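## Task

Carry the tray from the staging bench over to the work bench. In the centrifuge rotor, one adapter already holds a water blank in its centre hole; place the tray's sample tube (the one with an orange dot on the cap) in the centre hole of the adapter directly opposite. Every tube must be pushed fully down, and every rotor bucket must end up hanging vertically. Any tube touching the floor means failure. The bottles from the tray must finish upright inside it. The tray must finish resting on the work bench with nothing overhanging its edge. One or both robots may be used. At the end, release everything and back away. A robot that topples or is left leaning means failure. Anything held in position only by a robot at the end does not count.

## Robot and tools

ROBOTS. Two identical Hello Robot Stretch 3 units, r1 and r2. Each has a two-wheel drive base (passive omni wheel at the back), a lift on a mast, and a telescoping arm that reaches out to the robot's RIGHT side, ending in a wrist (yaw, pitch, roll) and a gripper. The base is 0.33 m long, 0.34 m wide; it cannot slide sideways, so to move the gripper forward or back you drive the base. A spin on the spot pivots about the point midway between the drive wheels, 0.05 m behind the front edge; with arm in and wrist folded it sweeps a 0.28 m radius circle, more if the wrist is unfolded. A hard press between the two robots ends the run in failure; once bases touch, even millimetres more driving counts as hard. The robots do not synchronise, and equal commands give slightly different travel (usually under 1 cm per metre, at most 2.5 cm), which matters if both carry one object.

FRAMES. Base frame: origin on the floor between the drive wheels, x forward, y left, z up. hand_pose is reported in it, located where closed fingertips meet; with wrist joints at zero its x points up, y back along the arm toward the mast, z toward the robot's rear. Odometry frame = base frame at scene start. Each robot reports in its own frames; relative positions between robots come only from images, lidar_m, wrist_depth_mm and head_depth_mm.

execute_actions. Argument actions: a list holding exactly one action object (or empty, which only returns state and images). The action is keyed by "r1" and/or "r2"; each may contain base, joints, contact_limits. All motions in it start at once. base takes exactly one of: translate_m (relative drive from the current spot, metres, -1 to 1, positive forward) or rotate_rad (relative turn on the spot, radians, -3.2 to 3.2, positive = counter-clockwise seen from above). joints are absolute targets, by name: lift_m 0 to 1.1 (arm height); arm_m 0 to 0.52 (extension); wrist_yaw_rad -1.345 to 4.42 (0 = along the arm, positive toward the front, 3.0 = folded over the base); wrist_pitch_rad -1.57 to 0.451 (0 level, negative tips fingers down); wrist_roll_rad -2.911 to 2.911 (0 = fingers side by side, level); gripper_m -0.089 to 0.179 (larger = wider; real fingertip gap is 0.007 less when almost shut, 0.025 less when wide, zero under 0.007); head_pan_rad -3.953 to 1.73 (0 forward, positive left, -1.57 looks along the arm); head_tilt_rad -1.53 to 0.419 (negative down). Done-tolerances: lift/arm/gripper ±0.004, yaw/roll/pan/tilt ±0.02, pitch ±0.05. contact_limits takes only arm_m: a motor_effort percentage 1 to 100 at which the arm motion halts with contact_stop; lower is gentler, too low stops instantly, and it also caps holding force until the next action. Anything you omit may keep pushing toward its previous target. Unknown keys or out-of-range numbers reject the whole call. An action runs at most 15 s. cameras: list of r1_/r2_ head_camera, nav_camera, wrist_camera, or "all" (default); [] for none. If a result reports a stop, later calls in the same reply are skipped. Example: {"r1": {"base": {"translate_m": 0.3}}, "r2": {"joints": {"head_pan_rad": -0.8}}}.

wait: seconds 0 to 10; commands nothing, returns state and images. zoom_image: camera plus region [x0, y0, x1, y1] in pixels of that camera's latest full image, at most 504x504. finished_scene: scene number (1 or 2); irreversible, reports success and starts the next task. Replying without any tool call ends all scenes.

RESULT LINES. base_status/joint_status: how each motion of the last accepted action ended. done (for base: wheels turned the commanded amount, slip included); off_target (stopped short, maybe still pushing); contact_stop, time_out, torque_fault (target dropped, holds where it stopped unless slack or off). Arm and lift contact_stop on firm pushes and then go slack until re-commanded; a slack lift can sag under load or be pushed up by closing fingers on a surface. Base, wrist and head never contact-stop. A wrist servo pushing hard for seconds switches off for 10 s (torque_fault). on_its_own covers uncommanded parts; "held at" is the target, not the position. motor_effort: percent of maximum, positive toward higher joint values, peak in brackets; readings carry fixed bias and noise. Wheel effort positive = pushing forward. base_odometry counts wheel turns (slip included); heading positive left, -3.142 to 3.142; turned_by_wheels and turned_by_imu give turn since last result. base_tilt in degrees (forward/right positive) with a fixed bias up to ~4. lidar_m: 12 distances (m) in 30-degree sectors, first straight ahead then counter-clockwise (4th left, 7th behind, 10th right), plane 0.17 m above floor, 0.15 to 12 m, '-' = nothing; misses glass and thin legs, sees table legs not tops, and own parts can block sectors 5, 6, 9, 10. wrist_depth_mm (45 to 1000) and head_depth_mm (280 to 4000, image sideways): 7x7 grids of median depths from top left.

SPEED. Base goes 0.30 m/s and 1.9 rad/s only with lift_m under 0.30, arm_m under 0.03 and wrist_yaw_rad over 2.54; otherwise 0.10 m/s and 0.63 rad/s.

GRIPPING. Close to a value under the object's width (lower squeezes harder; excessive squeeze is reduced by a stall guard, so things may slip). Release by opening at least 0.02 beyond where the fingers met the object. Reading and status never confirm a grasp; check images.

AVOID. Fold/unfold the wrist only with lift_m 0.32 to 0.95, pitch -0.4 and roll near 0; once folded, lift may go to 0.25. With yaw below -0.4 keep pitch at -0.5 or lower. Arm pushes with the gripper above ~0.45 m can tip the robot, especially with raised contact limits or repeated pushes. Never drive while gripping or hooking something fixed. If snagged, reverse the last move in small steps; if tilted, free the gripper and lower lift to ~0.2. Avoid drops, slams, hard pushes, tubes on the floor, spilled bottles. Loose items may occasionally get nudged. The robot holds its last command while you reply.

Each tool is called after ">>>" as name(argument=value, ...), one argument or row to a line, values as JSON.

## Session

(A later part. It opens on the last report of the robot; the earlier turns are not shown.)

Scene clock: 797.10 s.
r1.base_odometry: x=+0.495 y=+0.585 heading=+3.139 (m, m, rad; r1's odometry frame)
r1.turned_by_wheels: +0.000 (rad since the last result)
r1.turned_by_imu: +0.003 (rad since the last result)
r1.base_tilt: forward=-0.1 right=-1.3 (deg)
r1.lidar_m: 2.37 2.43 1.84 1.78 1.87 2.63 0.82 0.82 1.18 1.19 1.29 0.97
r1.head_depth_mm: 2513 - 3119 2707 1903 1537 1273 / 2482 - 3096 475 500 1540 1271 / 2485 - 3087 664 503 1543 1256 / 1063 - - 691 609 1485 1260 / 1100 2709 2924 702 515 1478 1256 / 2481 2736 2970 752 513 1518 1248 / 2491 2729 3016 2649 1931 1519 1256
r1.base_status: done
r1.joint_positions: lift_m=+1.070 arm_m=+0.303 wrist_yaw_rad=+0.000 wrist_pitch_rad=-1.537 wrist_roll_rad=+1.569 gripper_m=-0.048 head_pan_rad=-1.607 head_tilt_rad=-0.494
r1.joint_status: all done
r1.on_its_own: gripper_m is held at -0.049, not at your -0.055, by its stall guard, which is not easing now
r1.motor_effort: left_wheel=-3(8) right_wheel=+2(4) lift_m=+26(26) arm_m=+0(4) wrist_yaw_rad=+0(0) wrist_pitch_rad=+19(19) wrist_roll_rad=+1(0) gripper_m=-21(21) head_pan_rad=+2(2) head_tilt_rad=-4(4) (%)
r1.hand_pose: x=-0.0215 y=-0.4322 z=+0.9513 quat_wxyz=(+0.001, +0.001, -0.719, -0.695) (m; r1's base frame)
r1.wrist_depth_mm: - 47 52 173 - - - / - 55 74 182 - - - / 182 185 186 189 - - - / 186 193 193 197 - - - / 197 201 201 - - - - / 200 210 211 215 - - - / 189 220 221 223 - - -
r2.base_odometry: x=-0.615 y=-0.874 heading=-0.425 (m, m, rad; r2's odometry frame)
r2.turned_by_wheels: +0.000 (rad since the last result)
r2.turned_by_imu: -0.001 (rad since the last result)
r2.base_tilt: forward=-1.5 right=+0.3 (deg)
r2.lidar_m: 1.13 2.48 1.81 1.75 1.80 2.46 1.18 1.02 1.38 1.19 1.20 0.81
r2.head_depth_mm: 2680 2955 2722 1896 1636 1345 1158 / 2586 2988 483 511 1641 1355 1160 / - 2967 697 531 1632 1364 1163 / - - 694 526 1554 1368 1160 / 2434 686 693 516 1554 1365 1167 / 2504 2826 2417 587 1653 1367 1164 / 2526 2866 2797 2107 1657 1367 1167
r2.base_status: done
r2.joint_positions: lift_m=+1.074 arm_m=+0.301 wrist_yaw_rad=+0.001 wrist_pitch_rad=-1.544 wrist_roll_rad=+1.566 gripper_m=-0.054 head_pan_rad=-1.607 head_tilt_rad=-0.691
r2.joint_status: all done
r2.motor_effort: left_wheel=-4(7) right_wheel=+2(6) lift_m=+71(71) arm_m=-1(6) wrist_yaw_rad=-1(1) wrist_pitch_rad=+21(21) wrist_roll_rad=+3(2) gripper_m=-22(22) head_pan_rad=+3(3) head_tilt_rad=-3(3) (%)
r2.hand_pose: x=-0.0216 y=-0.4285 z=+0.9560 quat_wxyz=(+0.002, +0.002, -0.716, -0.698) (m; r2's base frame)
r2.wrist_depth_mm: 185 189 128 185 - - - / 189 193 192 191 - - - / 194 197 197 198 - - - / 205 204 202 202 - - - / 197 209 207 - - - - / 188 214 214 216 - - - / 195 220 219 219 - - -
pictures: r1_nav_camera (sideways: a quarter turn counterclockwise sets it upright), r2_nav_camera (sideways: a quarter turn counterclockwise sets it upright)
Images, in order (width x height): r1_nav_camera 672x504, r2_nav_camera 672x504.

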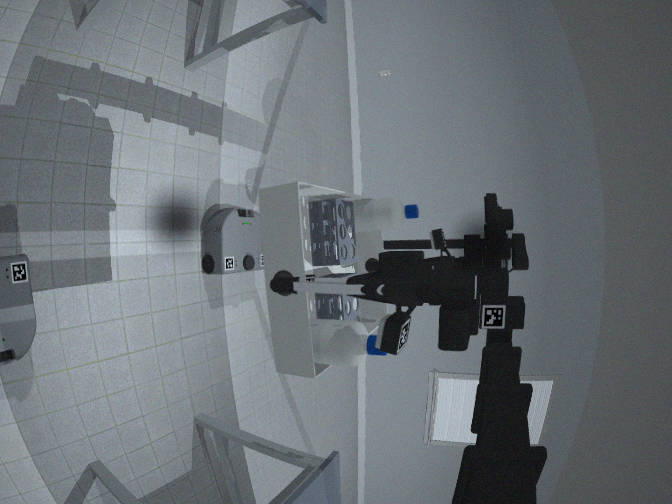

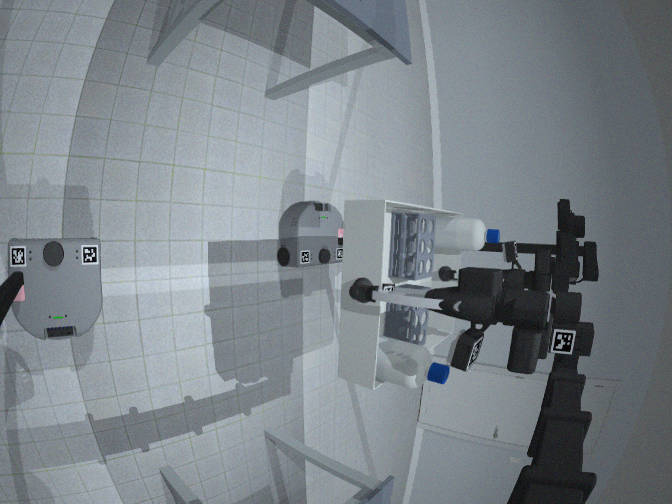

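>>> execute_actions(
  actions=[
    {"r1":{"base":{"rotate_rad":-0.06},"joints":{"arm_m":0.29}}},
  ],
  cameras=[],
)

>>> execute_actions(
  actions=[
    {"r1":{"base":{"translate_m":-0.575}},"r2":{"base":{"translate_m":0.6}}},
  ],
  cameras=["r1_nav_camera","r2_nav_camera"],
)

Scene clock: 804.57 s.
r1.base_odometry: x=+0.495 y=+0.585 heading=+3.079 (m, m, rad; r1's odometry frame)
r1.turned_by_wheels: -0.060 (rad since the last result)
r1.turned_by_imu: -0.059 (rad since the last result)
r1.base_tilt: forward=-0.2 right=-1.3 (deg)
r1.lidar_m: 0.97 2.57 1.87 1.79 1.84 2.48 2.22 0.82 1.18 1.19 3.03 0.98
r1.head_depth_mm: 2562 - 3170 2697 1959 1547 1271 / 2525 - 3118 546 514 1542 1266 / 2521 - 3125 663 506 1529 1263 / 2448 1045 - - 514 1484 1263 / 1078 665 2973 672 499 1474 1253 / 2398 2695 2864 675 578 1486 1254 / 2452 2673 2953 2641 1864 1523 1254
r1.base_status: done
r1.joint_positions: lift_m=+1.070 arm_m=+0.290 wrist_yaw_rad=+0.008 wrist_pitch_rad=-1.521 wrist_roll_rad=+1.552 gripper_m=-0.048 head_pan_rad=-1.607 head_tilt_rad=-0.494
r1.joint_status: all done
r1.on_its_own: gripper_m is held at -0.049, not at your -0.055, by its stall guard, which is not easing now
r1.motor_effort: left_wheel=+9(9) right_wheel=-7(7) lift_m=+26(26) arm_m=-2(2) wrist_yaw_rad=-8(8) wrist_pitch_rad=+11(19) wrist_roll_rad=+7(7) gripper_m=-20(21) head_pan_rad=+2(3) head_tilt_rad=-3(3) (%)
r1.hand_pose: x=-0.0216 y=-0.4236 z=+0.9511 quat_wxyz=(+0.010, +0.009, -0.724, -0.689) (m; r1's base frame)
r1.wrist_depth_mm: - 50 65 - - - - / - 56 86 - - - - / 186 188 187 - - - - / 192 195 195 - - - - / 202 203 203 - - - - / 188 212 212 - - - - / 191 220 223 226 - - -
r2.base_odometry: x=-0.615 y=-0.874 heading=-0.425 (m, m, rad; r2's odometry frame)
r2.turned_by_wheels: +0.000 (rad since the last result)
r2.turned_by_imu: +0.000 (rad since the last result)
r2.base_tilt: forward=-1.5 right=+0.2 (deg)
r2.lidar_m: 1.13 2.48 1.81 1.74 1.81 2.47 1.18 1.02 1.39 1.19 1.20 0.81
r2.head_depth_mm: 2703 2894 2713 1992 1626 1354 1157 / 2600 2974 488 526 1634 1348 1156 / - 2945 669 543 1642 1358 1163 / - - - 533 1561 1363 1165 / 646 707 725 519 1548 1366 1169 / 2553 2742 751 549 1654 1363 1167 / 2515 2818 2804 2070 1638 1370 1164
r2.base_status: not commanded
r2.joint_positions: lift_m=+1.074 arm_m=+0.301 wrist_yaw_rad=+0.004 wrist_pitch_rad=-1.526 wrist_roll_rad=+1.561 gripper_m=-0.054 head_pan_rad=-1.607 head_tilt_rad=-0.691
r2.joint_status: not commanded
r2.motor_effort: left_wheel=-2(4) right_wheel=+0(3) lift_m=+71(71) arm_m=-1(1) wrist_yaw_rad=-5(4) wrist_pitch_rad=+12(21) wrist_roll_rad=+4(5) gripper_m=-21(22) head_pan_rad=+3(3) head_tilt_rad=-3(2) (%)
r2.hand_pose: x=-0.0216 y=-0.4332 z=+0.9557 quat_wxyz=(+0.005, +0.005, -0.723, -0.691) (m; r2's base frame)
r2.wrist_depth_mm: 190 191 130 - - - - / 192 196 193 193 - - - / 198 201 198 198 - - - / 201 207 204 203 - - - / 205 211 209 - - - - / 193 217 215 214 - - - / 199 223 221 221 - - -
pictures: none
No camera images: the call's "cameras" was empty. Leave "cameras" out to get every camera's image.

Scene clock: 812.27 s.
r1.base_odometry: x=+1.069 y=+0.550 heading=+3.080 (m, m, rad; r1's odometry frame)
r1.turned_by_wheels: +0.000 (rad since the last result)
r1.turned_by_imu: +0.003 (rad since the last result)
r1.base_tilt: forward=-0.3 right=-1.4 (deg)
r1.lidar_m: 1.54 2.55 1.85 1.77 1.83 2.47 1.65 1.30 0.33 0.92 3.05 1.76
r1.head_depth_mm: 2558 - 3170 2709 780 637 526 / 2530 - 3156 485 509 701 1234 / 2509 - 3103 663 505 1405 1262 / 2418 723 - - 517 1478 1262 / 1091 1245 2933 695 509 1466 1263 / 2414 2708 2927 722 502 1521 1257 / 2461 2663 2972 2634 1849 1512 1251
r1.base_status: done
r1.joint_positions: lift_m=+1.070 arm_m=+0.290 wrist_yaw_rad=+0.006 wrist_pitch_rad=-1.507 wrist_roll_rad=+1.556 gripper_m=-0.048 head_pan_rad=-1.607 head_tilt_rad=-0.494
r1.joint_status: not commanded
r1.on_its_own: gripper_m is held at -0.049, not at your -0.055, by its stall guard, which is not easing now
r1.motor_effort: left_wheel=+6(8) right_wheel=-4(11) lift_m=+26(26) arm_m=-2(2) wrist_yaw_rad=-7(8) wrist_pitch_rad=+4(10) wrist_roll_rad=+5(7) gripper_m=-21(21) head_pan_rad=+2(2) head_tilt_rad=-3(4) (%)
r1.hand_pose: x=-0.0216 y=-0.4272 z=+0.9509 quat_wxyz=(+0.008, +0.007, -0.729, -0.684) (m; r1's base frame)
r1.wrist_depth_mm: - 50 60 319 328 - - / - 58 86 - - - - / 188 189 188 - - - - / 191 197 196 198 - - - / 203 206 204 - - - - / 207 213 213 215 - - - / 199 223 222 225 - - -
r2.base_odometry: x=-0.069 y=-1.121 heading=-0.425 (m, m, rad; r2's odometry frame)
r2.turned_by_wheels: +0.000 (rad since the last result)
r2.turned_by_imu: -0.001 (rad since the last result)
r2.base_tilt: forward=-1.5 right=+0.3 (deg)
r2.lidar_m: 1.12 2.49 1.82 1.75 1.81 2.47 1.61 1.83 3.13 0.94 0.32 0.41
r2.head_depth_mm: 2720 2914 2749 1965 1626 1353 1164 / 2610 2984 487 522 1650 1358 1164 / - 2925 666 622 1630 1357 1160 / - - - 543 1549 1362 1162 / 2430 702 673 532 1537 1360 1173 / 2500 2761 1001 586 693 601 685 / 2481 2848 2837 851 674 560 616
r2.base_status: done
r2.joint_positions: lift_m=+1.074 arm_m=+0.301 wrist_yaw_rad=+0.001 wrist_pitch_rad=-1.511 wrist_roll_rad=+1.566 gripper_m=-0.054 head_pan_rad=-1.607 head_tilt_rad=-0.691
r2.joint_status: not commanded
r2.motor_effort: left_wheel=-4(4) right_wheel=+2(3) lift_m=+71(71) arm_m=-1(1) wrist_yaw_rad=-1(4) wrist_pitch_rad=+5(12) wrist_roll_rad=+2(4) gripper_m=-20(20) head_pan_rad=+3(3) head_tilt_rad=-3(3) (%)
r2.hand_pose: x=-0.0216 y=-0.4369 z=+0.9555 quat_wxyz=(+0.003, +0.002, -0.728, -0.686) (m; r2's base frame)
r2.wrist_depth_mm: 190 193 133 188 - - - / 195 196 194 194 - - - / 199 202 199 197 - - - / 211 208 204 203 - - - / 209 213 210 - - - - / 195 219 217 215 519 - - / 197 226 223 222 396 - -
pictures: r1_nav_camera (sideways: a quarter turn counterclockwise sets it upright), r2_nav_camera (sideways: a quarter turn counterclockwise sets it upright)
Images, in order (width x height): r1_nav_camera 672x504, r2_nav_camera 672x504.

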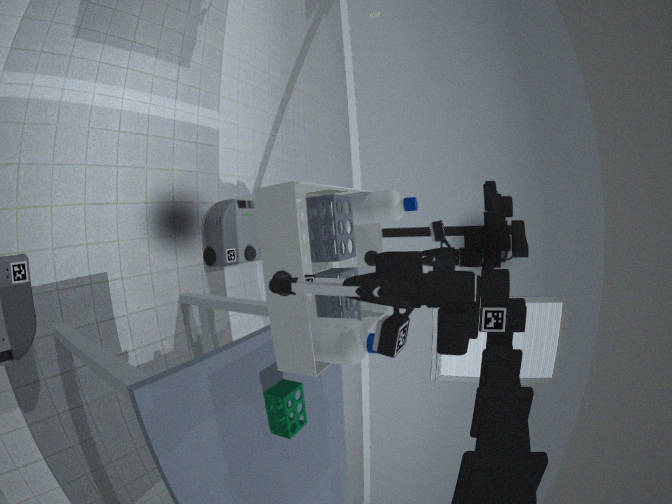

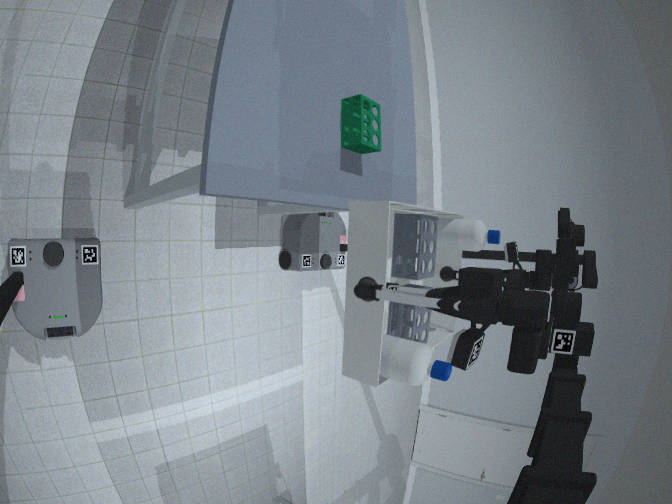

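>>> execute_actions(
  actions=[
    {"r1":{"base":{"translate_m":-0.3},"joints":{"lift_m":1.094}},"r2":{"base":{"translate_m":0.3},"joints":{"lift_m":1.099}}},
  ],
  cameras=["r1_nav_camera","r1_head_camera"],
)

Scene clock: 821.67 s.
r1.base_odometry: x=+1.369 y=+0.531 heading=+3.080 (m, m, rad; r1's odometry frame)
r1.turned_by_wheels: +0.000 (rad since the last result)
r1.turned_by_imu: +0.003 (rad since the last result)
r1.base_tilt: forward=-0.3 right=-1.3 (deg)
r1.lidar_m: 1.83 2.56 1.85 1.77 1.82 2.46 1.36 1.32 0.94 0.26 0.26 2.03
r1.head_depth_mm: 2503 2938 3156 2728 782 637 525 / 2526 2803 3145 468 505 637 525 / 2465 - 3030 637 505 635 523 / 2443 - - 646 555 632 522 / 1077 1271 2912 655 494 630 521 / 2436 2707 2878 650 495 692 520 / 2467 2681 2997 2651 1845 1514 1253
r1.base_status: done
r1.joint_positions: lift_m=+1.094 arm_m=+0.290 wrist_yaw_rad=+0.006 wrist_pitch_rad=-1.500 wrist_roll_rad=+1.557 gripper_m=-0.048 head_pan_rad=-1.607 head_tilt_rad=-0.494
r1.joint_status: all done
r1.on_its_own: gripper_m is held at -0.049, not at your -0.055, by its stall guard, which is not easing now
r1.motor_effort: left_wheel=+6(6) right_wheel=-4(9) lift_m=+26(27) arm_m=-2(2) wrist_yaw_rad=-6(6) wrist_pitch_rad=+0(3) wrist_roll_rad=+4(5) gripper_m=-20(21) head_pan_rad=+3(2) head_tilt_rad=-4(3) (%)
r1.hand_pose: x=-0.0216 y=-0.4291 z=+0.9749 quat_wxyz=(+0.007, +0.007, -0.731, -0.682) (m; r1's base frame)
r1.wrist_depth_mm: - 50 62 343 344 344 - / - 59 88 351 354 356 - / 189 191 189 363 367 366 - / 192 198 196 198 379 - - / 205 206 204 - 390 - - / 208 216 214 216 - - - / 200 224 223 226 - - -
r2.base_odometry: x=+0.205 y=-1.245 heading=-0.425 (m, m, rad; r2's odometry frame)
r2.turned_by_wheels: +0.000 (rad since the last result)
r2.turned_by_imu: -0.001 (rad since the last result)
r2.base_tilt: forward=-1.5 right=+0.3 (deg)
r2.lidar_m: 1.11 2.50 1.82 1.74 1.81 2.47 1.91 2.10 0.30 0.29 0.30 0.41
r2.head_depth_mm: 2604 2902 2533 1920 1640 1350 1134 / 2506 2825 481 519 709 557 696 / - 2736 662 524 669 555 743 / - - 652 631 672 556 1112 / 1177 697 648 512 674 559 1096 / 2503 2803 729 521 675 560 1104 / 2517 2851 2792 852 675 561 1100
r2.base_status: done
r2.joint_positions: lift_m=+1.098 arm_m=+0.301 wrist_yaw_rad=+0.001 wrist_pitch_rad=-1.503 wrist_roll_rad=+1.566 gripper_m=-0.054 head_pan_rad=-1.607 head_tilt_rad=-0.691
r2.joint_status: all done
r2.motor_effort: left_wheel=-3(5) right_wheel=+2(5) lift_m=+71(76) arm_m=-1(1) wrist_yaw_rad=-2(2) wrist_pitch_rad=+2(5) wrist_roll_rad=+2(2) gripper_m=-19(19) head_pan_rad=+3(3) head_tilt_rad=-4(2) (%)
r2.hand_pose: x=-0.0216 y=-0.4389 z=+0.9795 quat_wxyz=(+0.002, +0.002, -0.730, -0.683) (m; r2's base frame)
r2.wrist_depth_mm: 191 193 134 188 349 - - / 196 197 194 194 354 351 - / 199 203 199 199 368 362 - / 210 209 205 204 375 - - / 209 214 211 - 388 - - / 196 220 219 216 403 - - / 202 227 222 223 418 - -
pictures: r1_head_camera (sideways: a quarter turn clockwise sets it upright), r1_nav_camera (sideways: a quarter turn counterclockwise sets it upright)
Images, in order (width x height): r1_head_camera 896x504, r1_nav_camera 672x504.

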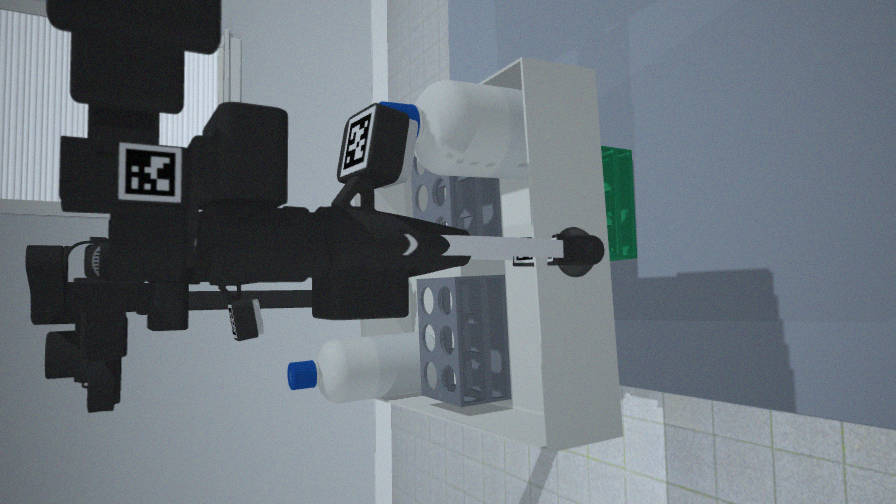

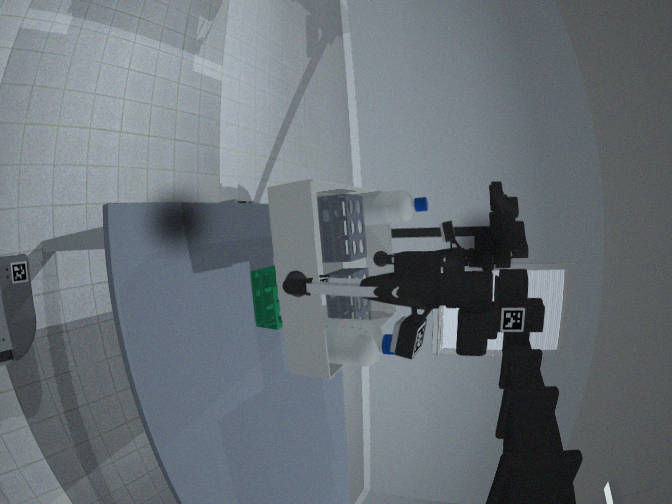

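>>> execute_actions(
  actions=[
    {"r1":{"base":{"translate_m":-0.55}},"r2":{"base":{"translate_m":0.55}}},
  ],
  cameras=["r1_nav_camera","r2_nav_camera"],
)

Scene clock: 832.23 s.
r1.base_odometry: x=+1.917 y=+0.497 heading=+3.080 (m, m, rad; r1's odometry frame)
r1.turned_by_wheels: +0.000 (rad since the last result)
r1.turned_by_imu: +0.005 (rad since the last result)
r1.base_tilt: forward=-0.3 right=-1.4 (deg)
r1.lidar_m: 2.38 2.54 1.84 1.75 1.81 2.43 1.01 0.83 0.96 0.92 0.95 0.65
r1.head_depth_mm: 2528 2902 3130 1121 783 638 526 / 2513 2863 3088 471 507 636 524 / 2479 - 3049 639 508 634 522 / 2415 - - 645 610 632 521 / 1083 2648 2918 658 498 629 520 / 2420 2721 2895 654 499 630 520 / 2472 2716 3007 2639 766 628 519
r1.base_status: done
r1.joint_positions: lift_m=+1.094 arm_m=+0.290 wrist_yaw_rad=+0.005 wrist_pitch_rad=-1.489 wrist_roll_rad=+1.559 gripper_m=-0.048 head_pan_rad=-1.607 head_tilt_rad=-0.494
r1.joint_status: not commanded
r1.on_its_own: gripper_m is held at -0.049, not at your -0.055, by its stall guard, which is not easing now
r1.motor_effort: left_wheel=+6(6) right_wheel=-3(10) lift_m=+26(26) arm_m=-2(2) wrist_yaw_rad=-5(6) wrist_pitch_rad=-5(6) wrist_roll_rad=+4(5) gripper_m=-19(20) head_pan_rad=+3(3) head_tilt_rad=-2(4) (%)
r1.hand_pose: x=-0.0216 y=-0.4319 z=+0.9748 quat_wxyz=(+0.006, +0.006, -0.735, -0.678) (m; r1's base frame)
r1.wrist_depth_mm: - 51 64 339 342 - - / - 60 90 353 350 352 - / 190 192 190 360 362 364 - / 195 200 197 198 378 - - / 205 208 205 - 390 - - / 194 216 215 217 402 - - / 205 226 223 227 417 - -
r2.base_odometry: x=+0.706 y=-1.472 heading=-0.425 (m, m, rad; r2's odometry frame)
r2.turned_by_wheels: +0.000 (rad since the last result)
r2.turned_by_imu: -0.002 (rad since the last result)
r2.base_tilt: forward=-1.5 right=+0.3 (deg)
r2.lidar_m: 1.36 2.50 1.82 1.75 1.81 2.48 2.45 0.41 0.30 0.29 0.30 0.40
r2.head_depth_mm: 2612 2906 1028 781 664 556 1113 / 2505 2861 482 523 667 555 1113 / - 2787 661 530 671 556 1112 / - - 657 578 671 556 1091 / 2380 698 654 518 671 557 1097 / 2512 2781 725 590 672 558 1099 / 2516 2812 2810 850 673 560 511
r2.base_status: done
r2.joint_positions: lift_m=+1.098 arm_m=+0.301 wrist_yaw_rad=+0.001 wrist_pitch_rad=-1.492 wrist_roll_rad=+1.567 gripper_m=-0.054 head_pan_rad=-1.607 head_tilt_rad=-0.691
r2.joint_status: not commanded
r2.motor_effort: left_wheel=-3(3) right_wheel=+2(6) lift_m=+71(71) arm_m=-1(1) wrist_yaw_rad=-1(2) wrist_pitch_rad=-4(4) wrist_roll_rad=+2(2) gripper_m=-20(19) head_pan_rad=+3(3) head_tilt_rad=-3(3) (%)
r2.hand_pose: x=-0.0215 y=-0.4418 z=+0.9794 quat_wxyz=(+0.002, +0.002, -0.734, -0.679) (m; r2's base frame)
r2.wrist_depth_mm: 193 194 135 189 341 337 - / 197 199 196 194 356 348 - / 201 205 200 199 365 356 - / 212 211 207 204 379 374 - / 195 216 212 - 388 - - / 196 222 219 215 399 - - / 202 229 224 321 420 - -
pictures: r1_nav_camera (sideways: a quarter turn counterclockwise sets it upright), r2_nav_camera (sideways: a quarter turn counterclockwise sets it upright)
Images, in order (width x height): r1_nav_camera 672x504, r2_nav_camera 672x504.

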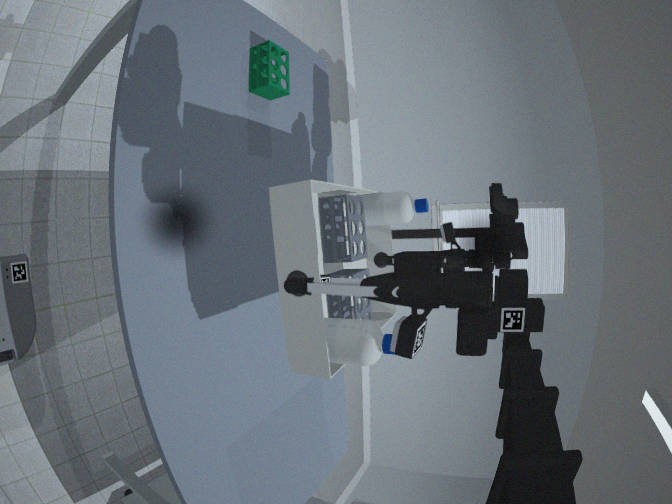

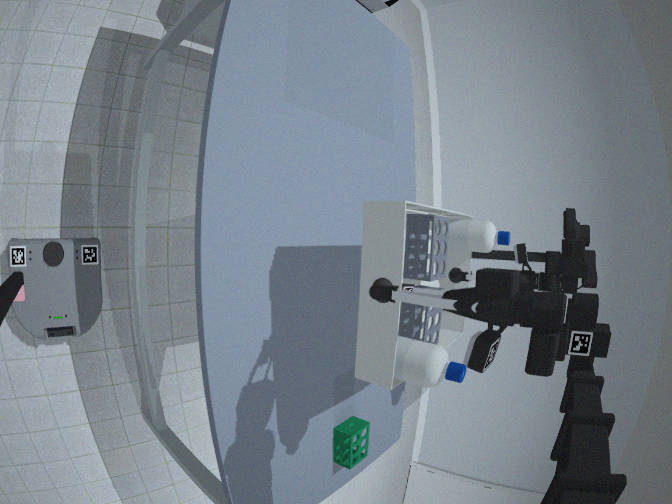

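>>> execute_actions(
  actions=[
    {"r1":{"joints":{"lift_m":0.94}},"r2":{"joints":{"lift_m":0.945}}},
  ],
  cameras=[],
)

>>> execute_actions(
  actions=[
    {"r1":{"joints":{"lift_m":0.922}},"r2":{"joints":{"lift_m":0.927}}},
  ],
  cameras=["r1_head_camera","r2_head_camera"],
)

Scene clock: 839.07 s.
r1.base_odometry: x=+1.917 y=+0.497 heading=+3.080 (m, m, rad; r1's odometry frame)
r1.turned_by_wheels: +0.000 (rad since the last result)
r1.turned_by_imu: +0.001 (rad since the last result)
r1.base_tilt: forward=-0.2 right=-1.5 (deg)
r1.lidar_m: 2.37 2.54 1.83 1.75 1.81 2.45 1.01 0.83 0.95 0.92 0.94 0.65
r1.head_depth_mm: 2572 2811 3120 3046 - 627 525 / 2570 2814 3098 - 725 585 525 / 2541 2802 3031 - 697 581 523 / 2414 2732 793 - 701 582 521 / 2455 1161 2880 912 708 578 521 / 2493 2672 3009 1038 716 577 519 / 2476 2720 2989 2656 793 628 518
r1.base_status: not commanded
r1.joint_positions: lift_m=+0.940 arm_m=+0.290 wrist_yaw_rad=+0.005 wrist_pitch_rad=-1.488 wrist_roll_rad=+1.559 gripper_m=-0.048 head_pan_rad=-1.607 head_tilt_rad=-0.494
r1.joint_status: all done
r1.on_its_own: gripper_m is held at -0.049, not at your -0.055, by its stall guard, which is not easing now
r1.motor_effort: left_wheel=+6(6) right_wheel=-3(3) lift_m=+18(24) arm_m=-2(2) wrist_yaw_rad=-5(5) wrist_pitch_rad=-6(6) wrist_roll_rad=+4(4) gripper_m=-19(19) head_pan_rad=+2(3) head_tilt_rad=-3(3) (%)
r1.hand_pose: x=-0.0216 y=-0.4320 z=+0.8214 quat_wxyz=(+0.006, +0.006, -0.735, -0.678) (m; r1's base frame)
r1.wrist_depth_mm: - 51 64 198 197 196 195 / - 60 90 203 205 201 201 / 190 192 190 209 211 208 207 / 194 200 197 198 217 216 216 / 206 207 205 - 224 222 - / 193 216 215 217 232 230 - / 205 226 224 226 241 238 -
r2.base_odometry: x=+0.706 y=-1.472 heading=-0.425 (m, m, rad; r2's odometry frame)
r2.turned_by_wheels: +0.000 (rad since the last result)
r2.turned_by_imu: +0.000 (rad since the last result)
r2.base_tilt: forward=-1.5 right=+0.3 (deg)
r2.lidar_m: 1.36 2.51 1.83 1.75 1.81 2.47 2.45 0.41 0.30 0.29 0.30 0.41
r2.head_depth_mm: 2575 2933 - - 650 556 1112 / 2583 2821 - 577 616 556 1118 / 2576 2807 - 736 619 556 1112 / 2490 761 - 741 616 556 1099 / 1062 2770 811 743 621 558 1099 / 2477 2835 2792 819 635 560 1095 / 2518 2811 2771 848 672 560 510
r2.base_status: not commanded
r2.joint_positions: lift_m=+0.945 arm_m=+0.301 wrist_yaw_rad=+0.001 wrist_pitch_rad=-1.492 wrist_roll_rad=+1.567 gripper_m=-0.054 head_pan_rad=-1.607 head_tilt_rad=-0.691
r2.joint_status: all done
r2.motor_effort: left_wheel=-3(3) right_wheel=+2(2) lift_m=+28(63) arm_m=-1(1) wrist_yaw_rad=-1(2) wrist_pitch_rad=-4(4) wrist_roll_rad=+2(2) gripper_m=-20(19) head_pan_rad=+3(3) head_tilt_rad=-3(3) (%)
r2.hand_pose: x=-0.0215 y=-0.4418 z=+0.8268 quat_wxyz=(+0.002, +0.002, -0.734, -0.679) (m; r2's base frame)
r2.wrist_depth_mm: 194 195 135 189 201 196 193 / 195 200 196 194 206 202 198 / 201 204 200 198 214 210 205 / 212 211 206 203 221 215 211 / 193 216 211 - 227 222 218 / 196 224 219 216 234 229 227 / 224 229 224 223 244 238 238
pictures: none
No camera images: the call's "cameras" was empty. Leave "cameras" out to get every camera's image.

Scene clock: 839.97 s.
r1.base_odometry: x=+1.917 y=+0.497 heading=+3.080 (m, m, rad; r1's odometry frame)
r1.turned_by_wheels: +0.000 (rad since the last result)
r1.turned_by_imu: +0.000 (rad since the last result)
r1.base_tilt: forward=-0.2 right=-1.3 (deg)
r1.lidar_m: 2.38 2.54 1.83 1.75 1.81 2.45 1.01 0.83 0.96 0.92 0.94 0.65
r1.head_depth_mm: 2591 2834 3143 2905 - - 512 / 2545 2797 3071 - 739 597 524 / 2523 2750 3062 - 723 582 523 / 2439 2727 806 - - 583 521 / 2440 1173 2913 1040 759 586 522 / 2501 2687 2995 1038 769 592 519 / 2489 2709 2960 2638 797 628 519
r1.base_status: not commanded
r1.joint_positions: lift_m=+0.922 arm_m=+0.290 wrist_yaw_rad=+0.005 wrist_pitch_rad=-1.488 wrist_roll_rad=+1.560 gripper_m=-0.048 head_pan_rad=-1.607 head_tilt_rad=-0.494
r1.joint_status: all done
r1.on_its_own: gripper_m is held at -0.049, not at your -0.055, by its stall guard, which is not easing now
r1.motor_effort: left_wheel=+6(6) right_wheel=-4(4) lift_m=+18(17) arm_m=-2(2) wrist_yaw_rad=-5(5) wrist_pitch_rad=-6(6) wrist_roll_rad=+3(4) gripper_m=-20(20) head_pan_rad=+2(3) head_tilt_rad=-3(3) (%)
r1.hand_pose: x=-0.0216 y=-0.4320 z=+0.8034 quat_wxyz=(+0.006, +0.005, -0.735, -0.678) (m; r1's base frame)
r1.wrist_depth_mm: - 53 66 180 181 180 177 / - 62 94 186 187 185 182 / 190 193 190 192 193 191 188 / 195 200 197 197 199 197 195 / 206 208 205 - 206 203 202 / 201 215 214 214 212 210 211 / 200 224 221 221 221 218 219
r2.base_odometry: x=+0.706 y=-1.472 heading=-0.425 (m, m, rad; r2's odometry frame)
r2.turned_by_wheels: +0.000 (rad since the last result)
r2.turned_by_imu: +0.000 (rad since the last result)
r2.base_tilt: forward=-1.5 right=+0.3 (deg)
r2.lidar_m: 1.36 2.50 1.82 1.75 1.82 2.47 2.45 0.41 0.30 0.29 0.30 0.41
r2.head_depth_mm: 2630 2941 3028 - 652 556 1111 / 2585 2831 - 584 616 556 1117 / 2586 2841 - 753 633 558 1116 / 2532 771 - - 631 558 1092 / 1074 2704 826 744 620 558 1096 / 2478 2860 2747 820 637 556 1102 / 2534 2802 2758 847 676 561 511
r2.base_status: not commanded
r2.joint_positions: lift_m=+0.927 arm_m=+0.301 wrist_yaw_rad=+0.001 wrist_pitch_rad=-1.492 wrist_roll_rad=+1.567 gripper_m=-0.054 head_pan_rad=-1.607 head_tilt_rad=-0.691
r2.joint_status: all done
r2.motor_effort: left_wheel=-3(3) right_wheel=+2(2) lift_m=+28(26) arm_m=-1(1) wrist_yaw_rad=-2(2) wrist_pitch_rad=-4(4) wrist_roll_rad=+2(1) gripper_m=-20(20) head_pan_rad=+3(3) head_tilt_rad=-4(3) (%)
r2.hand_pose: x=-0.0215 y=-0.4419 z=+0.8088 quat_wxyz=(+0.002, +0.001, -0.734, -0.679) (m; r2's base frame)
r2.wrist_depth_mm: 190 193 135 185 185 181 176 / 196 197 194 191 190 186 182 / 200 204 200 197 197 191 187 / 213 211 205 203 201 197 193 / 194 215 213 - 208 205 199 / 196 224 220 217 215 209 207 / 208 231 225 224 224 218 214
pictures: r1_head_camera (sideways: a quarter turn clockwise sets it upright), r2_head_camera (sideways: a quarter turn clockwise sets it upright)
Images, in order (width x height): r1_head_camera 896x504, r2_head_camera 896x504.

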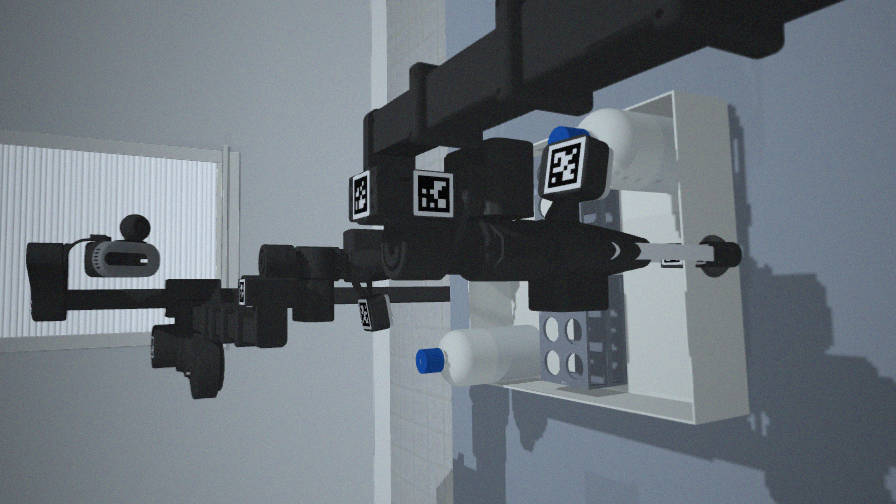

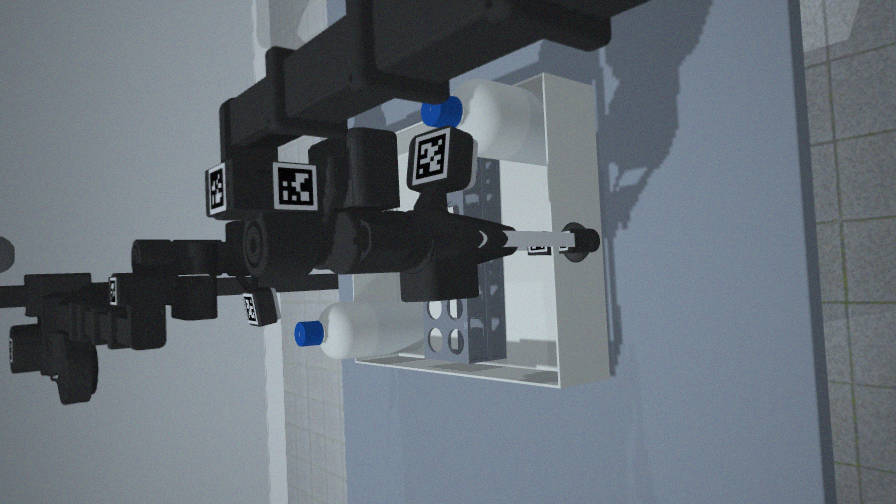

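Down and inside. Release, raise, retract.

>>> execute_actions(
  actions=[
    {"r1":{"joints":{"gripper_m":0.05}},"r2":{"joints":{"gripper_m":0.05}}},
  ],
  cameras=[],
)

>>> execute_actions(
  actions=[
    {"r1":{"joints":{"lift_m":1.1}},"r2":{"joints":{"lift_m":1.1}}},
  ],
  cameras=[],
)

>>> execute_actions(
  actions=[
    {"r1":{"joints":{"arm_m":0}},"r2":{"joints":{"arm_m":0}}},
  ],
  cameras=["r1_head_camera","r2_head_camera"],
)

Scene clock: 846.40 s.
r1.base_odometry: x=+1.917 y=+0.497 heading=+3.080 (m, m, rad; r1's odometry frame)
r1.turned_by_wheels: +0.000 (rad since the last result)
r1.turned_by_imu: +0.001 (rad since the last result)
r1.base_tilt: forward=-0.3 right=-1.5 (deg)
r1.lidar_m: 2.38 2.54 1.83 1.75 1.81 2.45 1.01 0.83 0.96 0.92 0.94 0.65
r1.head_depth_mm: 2587 2847 3126 2846 - - 512 / 2570 2800 3112 - 725 599 525 / 2510 2795 3045 - 728 582 523 / 2434 2730 805 - - 580 521 / 2440 1170 2850 1047 759 588 520 / 2505 2658 3074 2624 770 592 520 / 2485 2708 3018 2626 795 628 519
r1.base_status: not commanded
r1.joint_positions: lift_m=+0.922 arm_m=+0.290 wrist_yaw_rad=+0.002 wrist_pitch_rad=-1.491 wrist_roll_rad=+1.565 gripper_m=+0.050 head_pan_rad=-1.607 head_tilt_rad=-0.494
r1.joint_status: all done
r1.motor_effort: left_wheel=+5(6) right_wheel=-4(4) lift_m=+18(18) arm_m=-2(2) wrist_yaw_rad=-2(5) wrist_pitch_rad=-5(6) wrist_roll_rad=+1(3) gripper_m=+1(81) head_pan_rad=+3(2) head_tilt_rad=-4(4) (%)
r1.hand_pose: x=-0.0216 y=-0.4313 z=+0.8034 quat_wxyz=(+0.003, +0.002, -0.734, -0.679) (m; r1's base frame)
r1.wrist_depth_mm: - 57 72 182 182 179 178 / - 67 100 188 188 185 183 / 194 197 195 194 193 191 190 / 197 204 201 200 200 197 197 / 210 210 208 206 205 204 204 / 198 217 217 213 216 211 212 / 201 226 224 222 222 219 221
r2.base_odometry: x=+0.706 y=-1.472 heading=-0.425 (m, m, rad; r2's odometry frame)
r2.turned_by_wheels: +0.000 (rad since the last result)
r2.turned_by_imu: +0.000 (rad since the last result)
r2.base_tilt: forward=-1.5 right=+0.3 (deg)
r2.lidar_m: 1.36 2.50 1.82 1.75 1.82 2.47 2.45 0.41 0.30 0.29 0.30 0.41
r2.head_depth_mm: 2621 2887 3020 - 649 556 1111 / 2595 2844 - 585 615 555 1120 / 2564 2841 - 743 633 557 1118 / 2520 774 - - 623 557 1101 / 1071 2708 827 766 635 558 1103 / 2468 2832 2793 817 655 559 1100 / 2513 2826 2793 852 675 559 511
r2.base_status: not commanded
r2.joint_positions: lift_m=+0.927 arm_m=+0.301 wrist_yaw_rad=+0.001 wrist_pitch_rad=-1.492 wrist_roll_rad=+1.567 gripper_m=+0.050 head_pan_rad=-1.607 head_tilt_rad=-0.691
r2.joint_status: all done
r2.motor_effort: left_wheel=-3(3) right_wheel=+2(2) lift_m=+28(28) arm_m=-1(1) wrist_yaw_rad=+0(2) wrist_pitch_rad=-4(4) wrist_roll_rad=+2(2) gripper_m=+0(79) head_pan_rad=+3(3) head_tilt_rad=-3(3) (%)
r2.hand_pose: x=-0.0215 y=-0.4419 z=+0.8088 quat_wxyz=(+0.002, +0.001, -0.734, -0.679) (m; r2's base frame)
r2.wrist_depth_mm: 193 194 133 186 185 181 177 / 197 201 196 193 190 186 183 / 203 208 203 198 196 192 188 / 215 213 209 204 202 197 193 / 215 221 217 212 206 204 200 / 204 229 225 219 218 210 206 / 210 236 232 227 223 217 214
pictures: none
No camera images: the call's "cameras" was empty. Leave "cameras" out to get every camera's image.

Scene clock: 848.87 s.
r1.base_odometry: x=+1.917 y=+0.497 heading=+3.080 (m, m, rad; r1's odometry frame)
r1.turned_by_wheels: +0.000 (rad since the last result)
r1.turned_by_imu: +0.001 (rad since the last result)
r1.base_tilt: forward=-0.3 right=-1.5 (deg)
r1.lidar_m: 2.37 2.54 1.83 1.76 1.81 2.44 1.01 0.83 0.95 0.92 0.95 0.65
r1.head_depth_mm: 2478 2897 3187 1116 813 639 526 / 2498 2810 3091 1110 808 598 525 / 2466 - 3032 1886 741 582 522 / 2436 - - 1045 734 586 521 / 1083 2634 3016 1042 760 588 520 / 2434 2753 3030 2645 769 592 519 / 2484 2713 2980 2645 796 628 519
r1.base_status: not commanded
r1.joint_positions: lift_m=+1.100 arm_m=+0.290 wrist_yaw_rad=+0.002 wrist_pitch_rad=-1.492 wrist_roll_rad=+1.565 gripper_m=+0.050 head_pan_rad=-1.607 head_tilt_rad=-0.494
r1.joint_status: all done
r1.motor_effort: left_wheel=+5(5) right_wheel=-3(4) lift_m=+22(25) arm_m=-2(2) wrist_yaw_rad=-2(2) wrist_pitch_rad=-4(5) wrist_roll_rad=+1(1) gripper_m=+0(0) head_pan_rad=+3(2) head_tilt_rad=-4(3) (%)
r1.hand_pose: x=-0.0216 y=-0.4311 z=+0.9811 quat_wxyz=(+0.003, +0.002, -0.734, -0.679) (m; r1's base frame)
r1.wrist_depth_mm: 358 334 281 347 350 - - / 373 334 229 297 358 - - / 386 345 379 372 373 375 - / 395 366 386 385 383 - - / 402 370 400 396 394 - - / 349 373 374 407 417 - - / 447 440 435 433 425 - -
r2.base_odometry: x=+0.706 y=-1.472 heading=-0.425 (m, m, rad; r2's odometry frame)
r2.turned_by_wheels: +0.000 (rad since the last result)
r2.turned_by_imu: +0.000 (rad since the last result)
r2.base_tilt: forward=-1.5 right=+0.2 (deg)
r2.lidar_m: 1.36 2.50 1.82 1.75 1.81 2.47 2.45 0.41 0.30 0.29 0.30 0.41
r2.head_depth_mm: 2596 2934 2734 839 669 556 1118 / 2519 2865 2770 758 617 557 1115 / - 2806 2763 763 632 557 1116 / - - 1082 758 631 559 1098 / 2414 2779 901 768 636 557 1093 / 2511 2797 2765 817 652 557 1098 / 2487 2787 2802 848 674 559 510
r2.base_status: not commanded
r2.joint_positions: lift_m=+1.099 arm_m=+0.301 wrist_yaw_rad=+0.001 wrist_pitch_rad=-1.492 wrist_roll_rad=+1.567 gripper_m=+0.050 head_pan_rad=-1.607 head_tilt_rad=-0.691
r2.joint_status: all done
r2.motor_effort: left_wheel=-3(3) right_wheel=+2(2) lift_m=+63(67) arm_m=-1(1) wrist_yaw_rad=-1(1) wrist_pitch_rad=-4(4) wrist_roll_rad=+2(1) gripper_m=+1(0) head_pan_rad=+3(3) head_tilt_rad=-3(2) (%)
r2.hand_pose: x=-0.0215 y=-0.4419 z=+0.9799 quat_wxyz=(+0.002, +0.001, -0.734, -0.679) (m; r2's base frame)
r2.wrist_depth_mm: 371 308 221 240 347 339 - / 385 319 362 357 354 348 - / 398 354 379 369 366 357 - / 408 368 387 382 376 374 - / 366 375 350 398 387 - - / 390 378 359 404 413 - - / 462 451 442 429 418 - -
pictures: none
No camera images: the call's "cameras" was empty. Leave "cameras" out to get every camera's image.

Scene clock: 852.30 s.
r1.base_odometry: x=+1.917 y=+0.497 heading=+3.080 (m, m, rad; r1's odometry frame)
r1.turned_by_wheels: +0.000 (rad since the last result)
r1.turned_by_imu: +0.001 (rad since the last result)
r1.base_tilt: forward=-0.4 right=-1.3 (deg)
r1.lidar_m: 2.37 2.53 1.83 1.76 1.81 2.45 1.01 0.83 0.95 0.92 0.94 0.65
r1.head_depth_mm: 2527 - - - - - 500 / 2491 - - - - - - / 2469 - - - - - - / 2456 - 3157 2889 - - - / 1088 2696 2997 1051 761 - - / 2432 2742 2984 2650 767 606 519 / 2493 2695 3049 2640 796 628 519
r1.base_status: not commanded
r1.joint_positions: lift_m=+1.100 arm_m=+0.000 wrist_yaw_rad=+0.002 wrist_pitch_rad=-1.493 wrist_roll_rad=+1.566 gripper_m=+0.050 head_pan_rad=-1.607 head_tilt_rad=-0.494
r1.joint_status: all done
r1.motor_effort: left_wheel=+6(6) right_wheel=-3(3) lift_m=+22(22) arm_m=-3(3) wrist_yaw_rad=-2(2) wrist_pitch_rad=-4(4) wrist_roll_rad=+1(2) gripper_m=+1(1) head_pan_rad=+2(3) head_tilt_rad=-4(4) (%)
r1.hand_pose: x=-0.0215 y=-0.1410 z=+0.9811 quat_wxyz=(+0.003, +0.002, -0.734, -0.679) (m; r1's base frame)
r1.wrist_depth_mm: 359 360 362 - - - - / 343 373 375 - - - - / 349 383 383 - - - - / 363 393 395 - - - - / 381 408 406 - - - - / 379 421 429 - - - - / 449 444 437 - - - -
r2.base_odometry: x=+0.706 y=-1.472 heading=-0.425 (m, m, rad; r2's odometry frame)
r2.turned_by_wheels: +0.000 (rad since the last result)
r2.turned_by_imu: +0.000 (rad since the last result)
r2.base_tilt: forward=-1.5 right=+0.2 (deg)
r2.lidar_m: 1.36 2.50 1.82 1.75 1.82 2.47 2.44 0.41 0.30 0.29 0.30 0.41
r2.head_depth_mm: - - - - - 535 1115 / - - - - - - 1107 / - - - - - - - / 920 2739 1418 747 - - 1095 / 2473 2821 2644 765 - - 1104 / 2530 2858 2803 816 654 559 1103 / 2485 2798 2811 846 675 560 511
r2.base_status: not commanded
r2.joint_positions: lift_m=+1.099 arm_m=+0.002 wrist_yaw_rad=+0.001 wrist_pitch_rad=-1.493 wrist_roll_rad=+1.567 gripper_m=+0.050 head_pan_rad=-1.607 head_tilt_rad=-0.691
r2.joint_status: all done
joint sent to its limit — the command would take r2.arm_m past its lower limit, so that joint was sent only as far as its limit.
r2.motor_effort: left_wheel=-3(3) right_wheel=+2(2) lift_m=+63(63) arm_m=-5(2) wrist_yaw_rad=+0(1) wrist_pitch_rad=-4(4) wrist_roll_rad=+2(2) gripper_m=+0(1) head_pan_rad=+3(3) head_tilt_rad=-2(3) (%)
r2.hand_pose: x=-0.0215 y=-0.1422 z=+0.9799 quat_wxyz=(+0.002, +0.001, -0.734, -0.679) (m; r2's base frame)
r2.wrist_depth_mm: 349 367 364 - - - - / 351 380 376 - - - - / 359 391 387 - - - - / 379 406 400 - - - - / 393 419 411 - - - - / 441 435 428 - - - - / 464 451 444 - - - -
pictures: r1_head_camera (sideways: a quarter turn clockwise sets it upright), r2_head_camera (sideways: a quarter turn clockwise sets it upright)
Images, in order (width x height): r1_head_camera 896x504, r2_head_camera 896x504.

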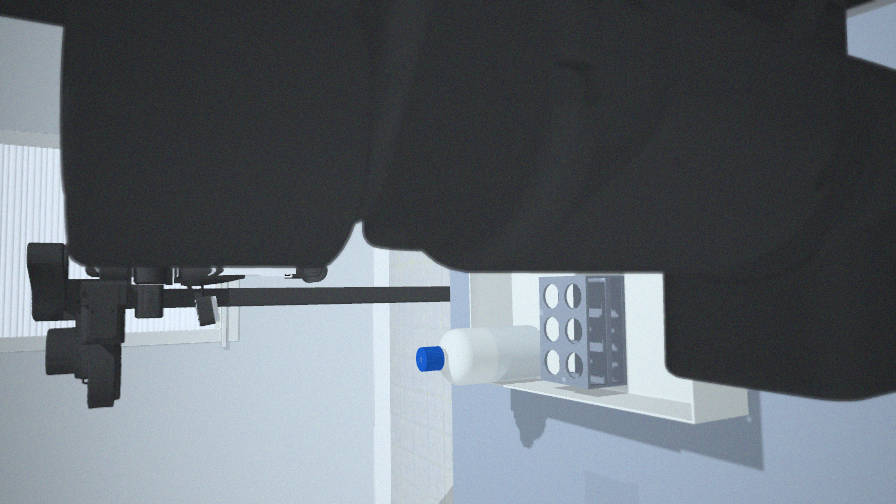

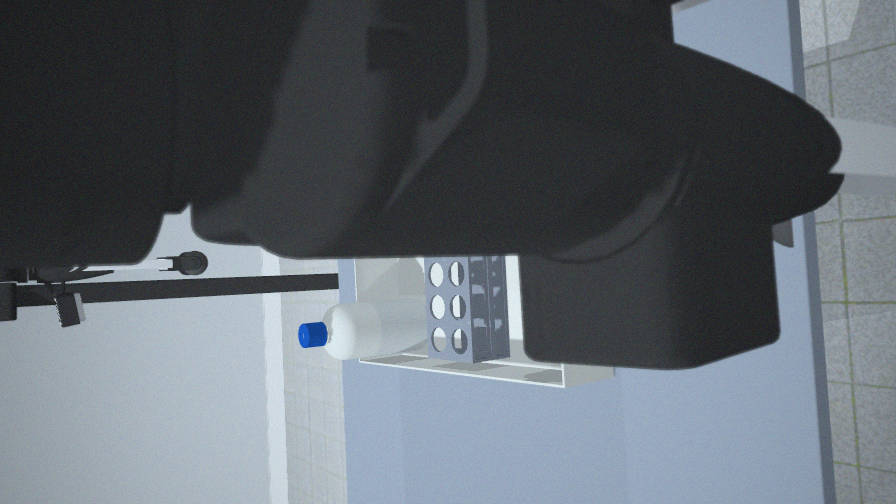

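>>> finished_scene(
  scene=1,
)

The scene is finished: the task was done.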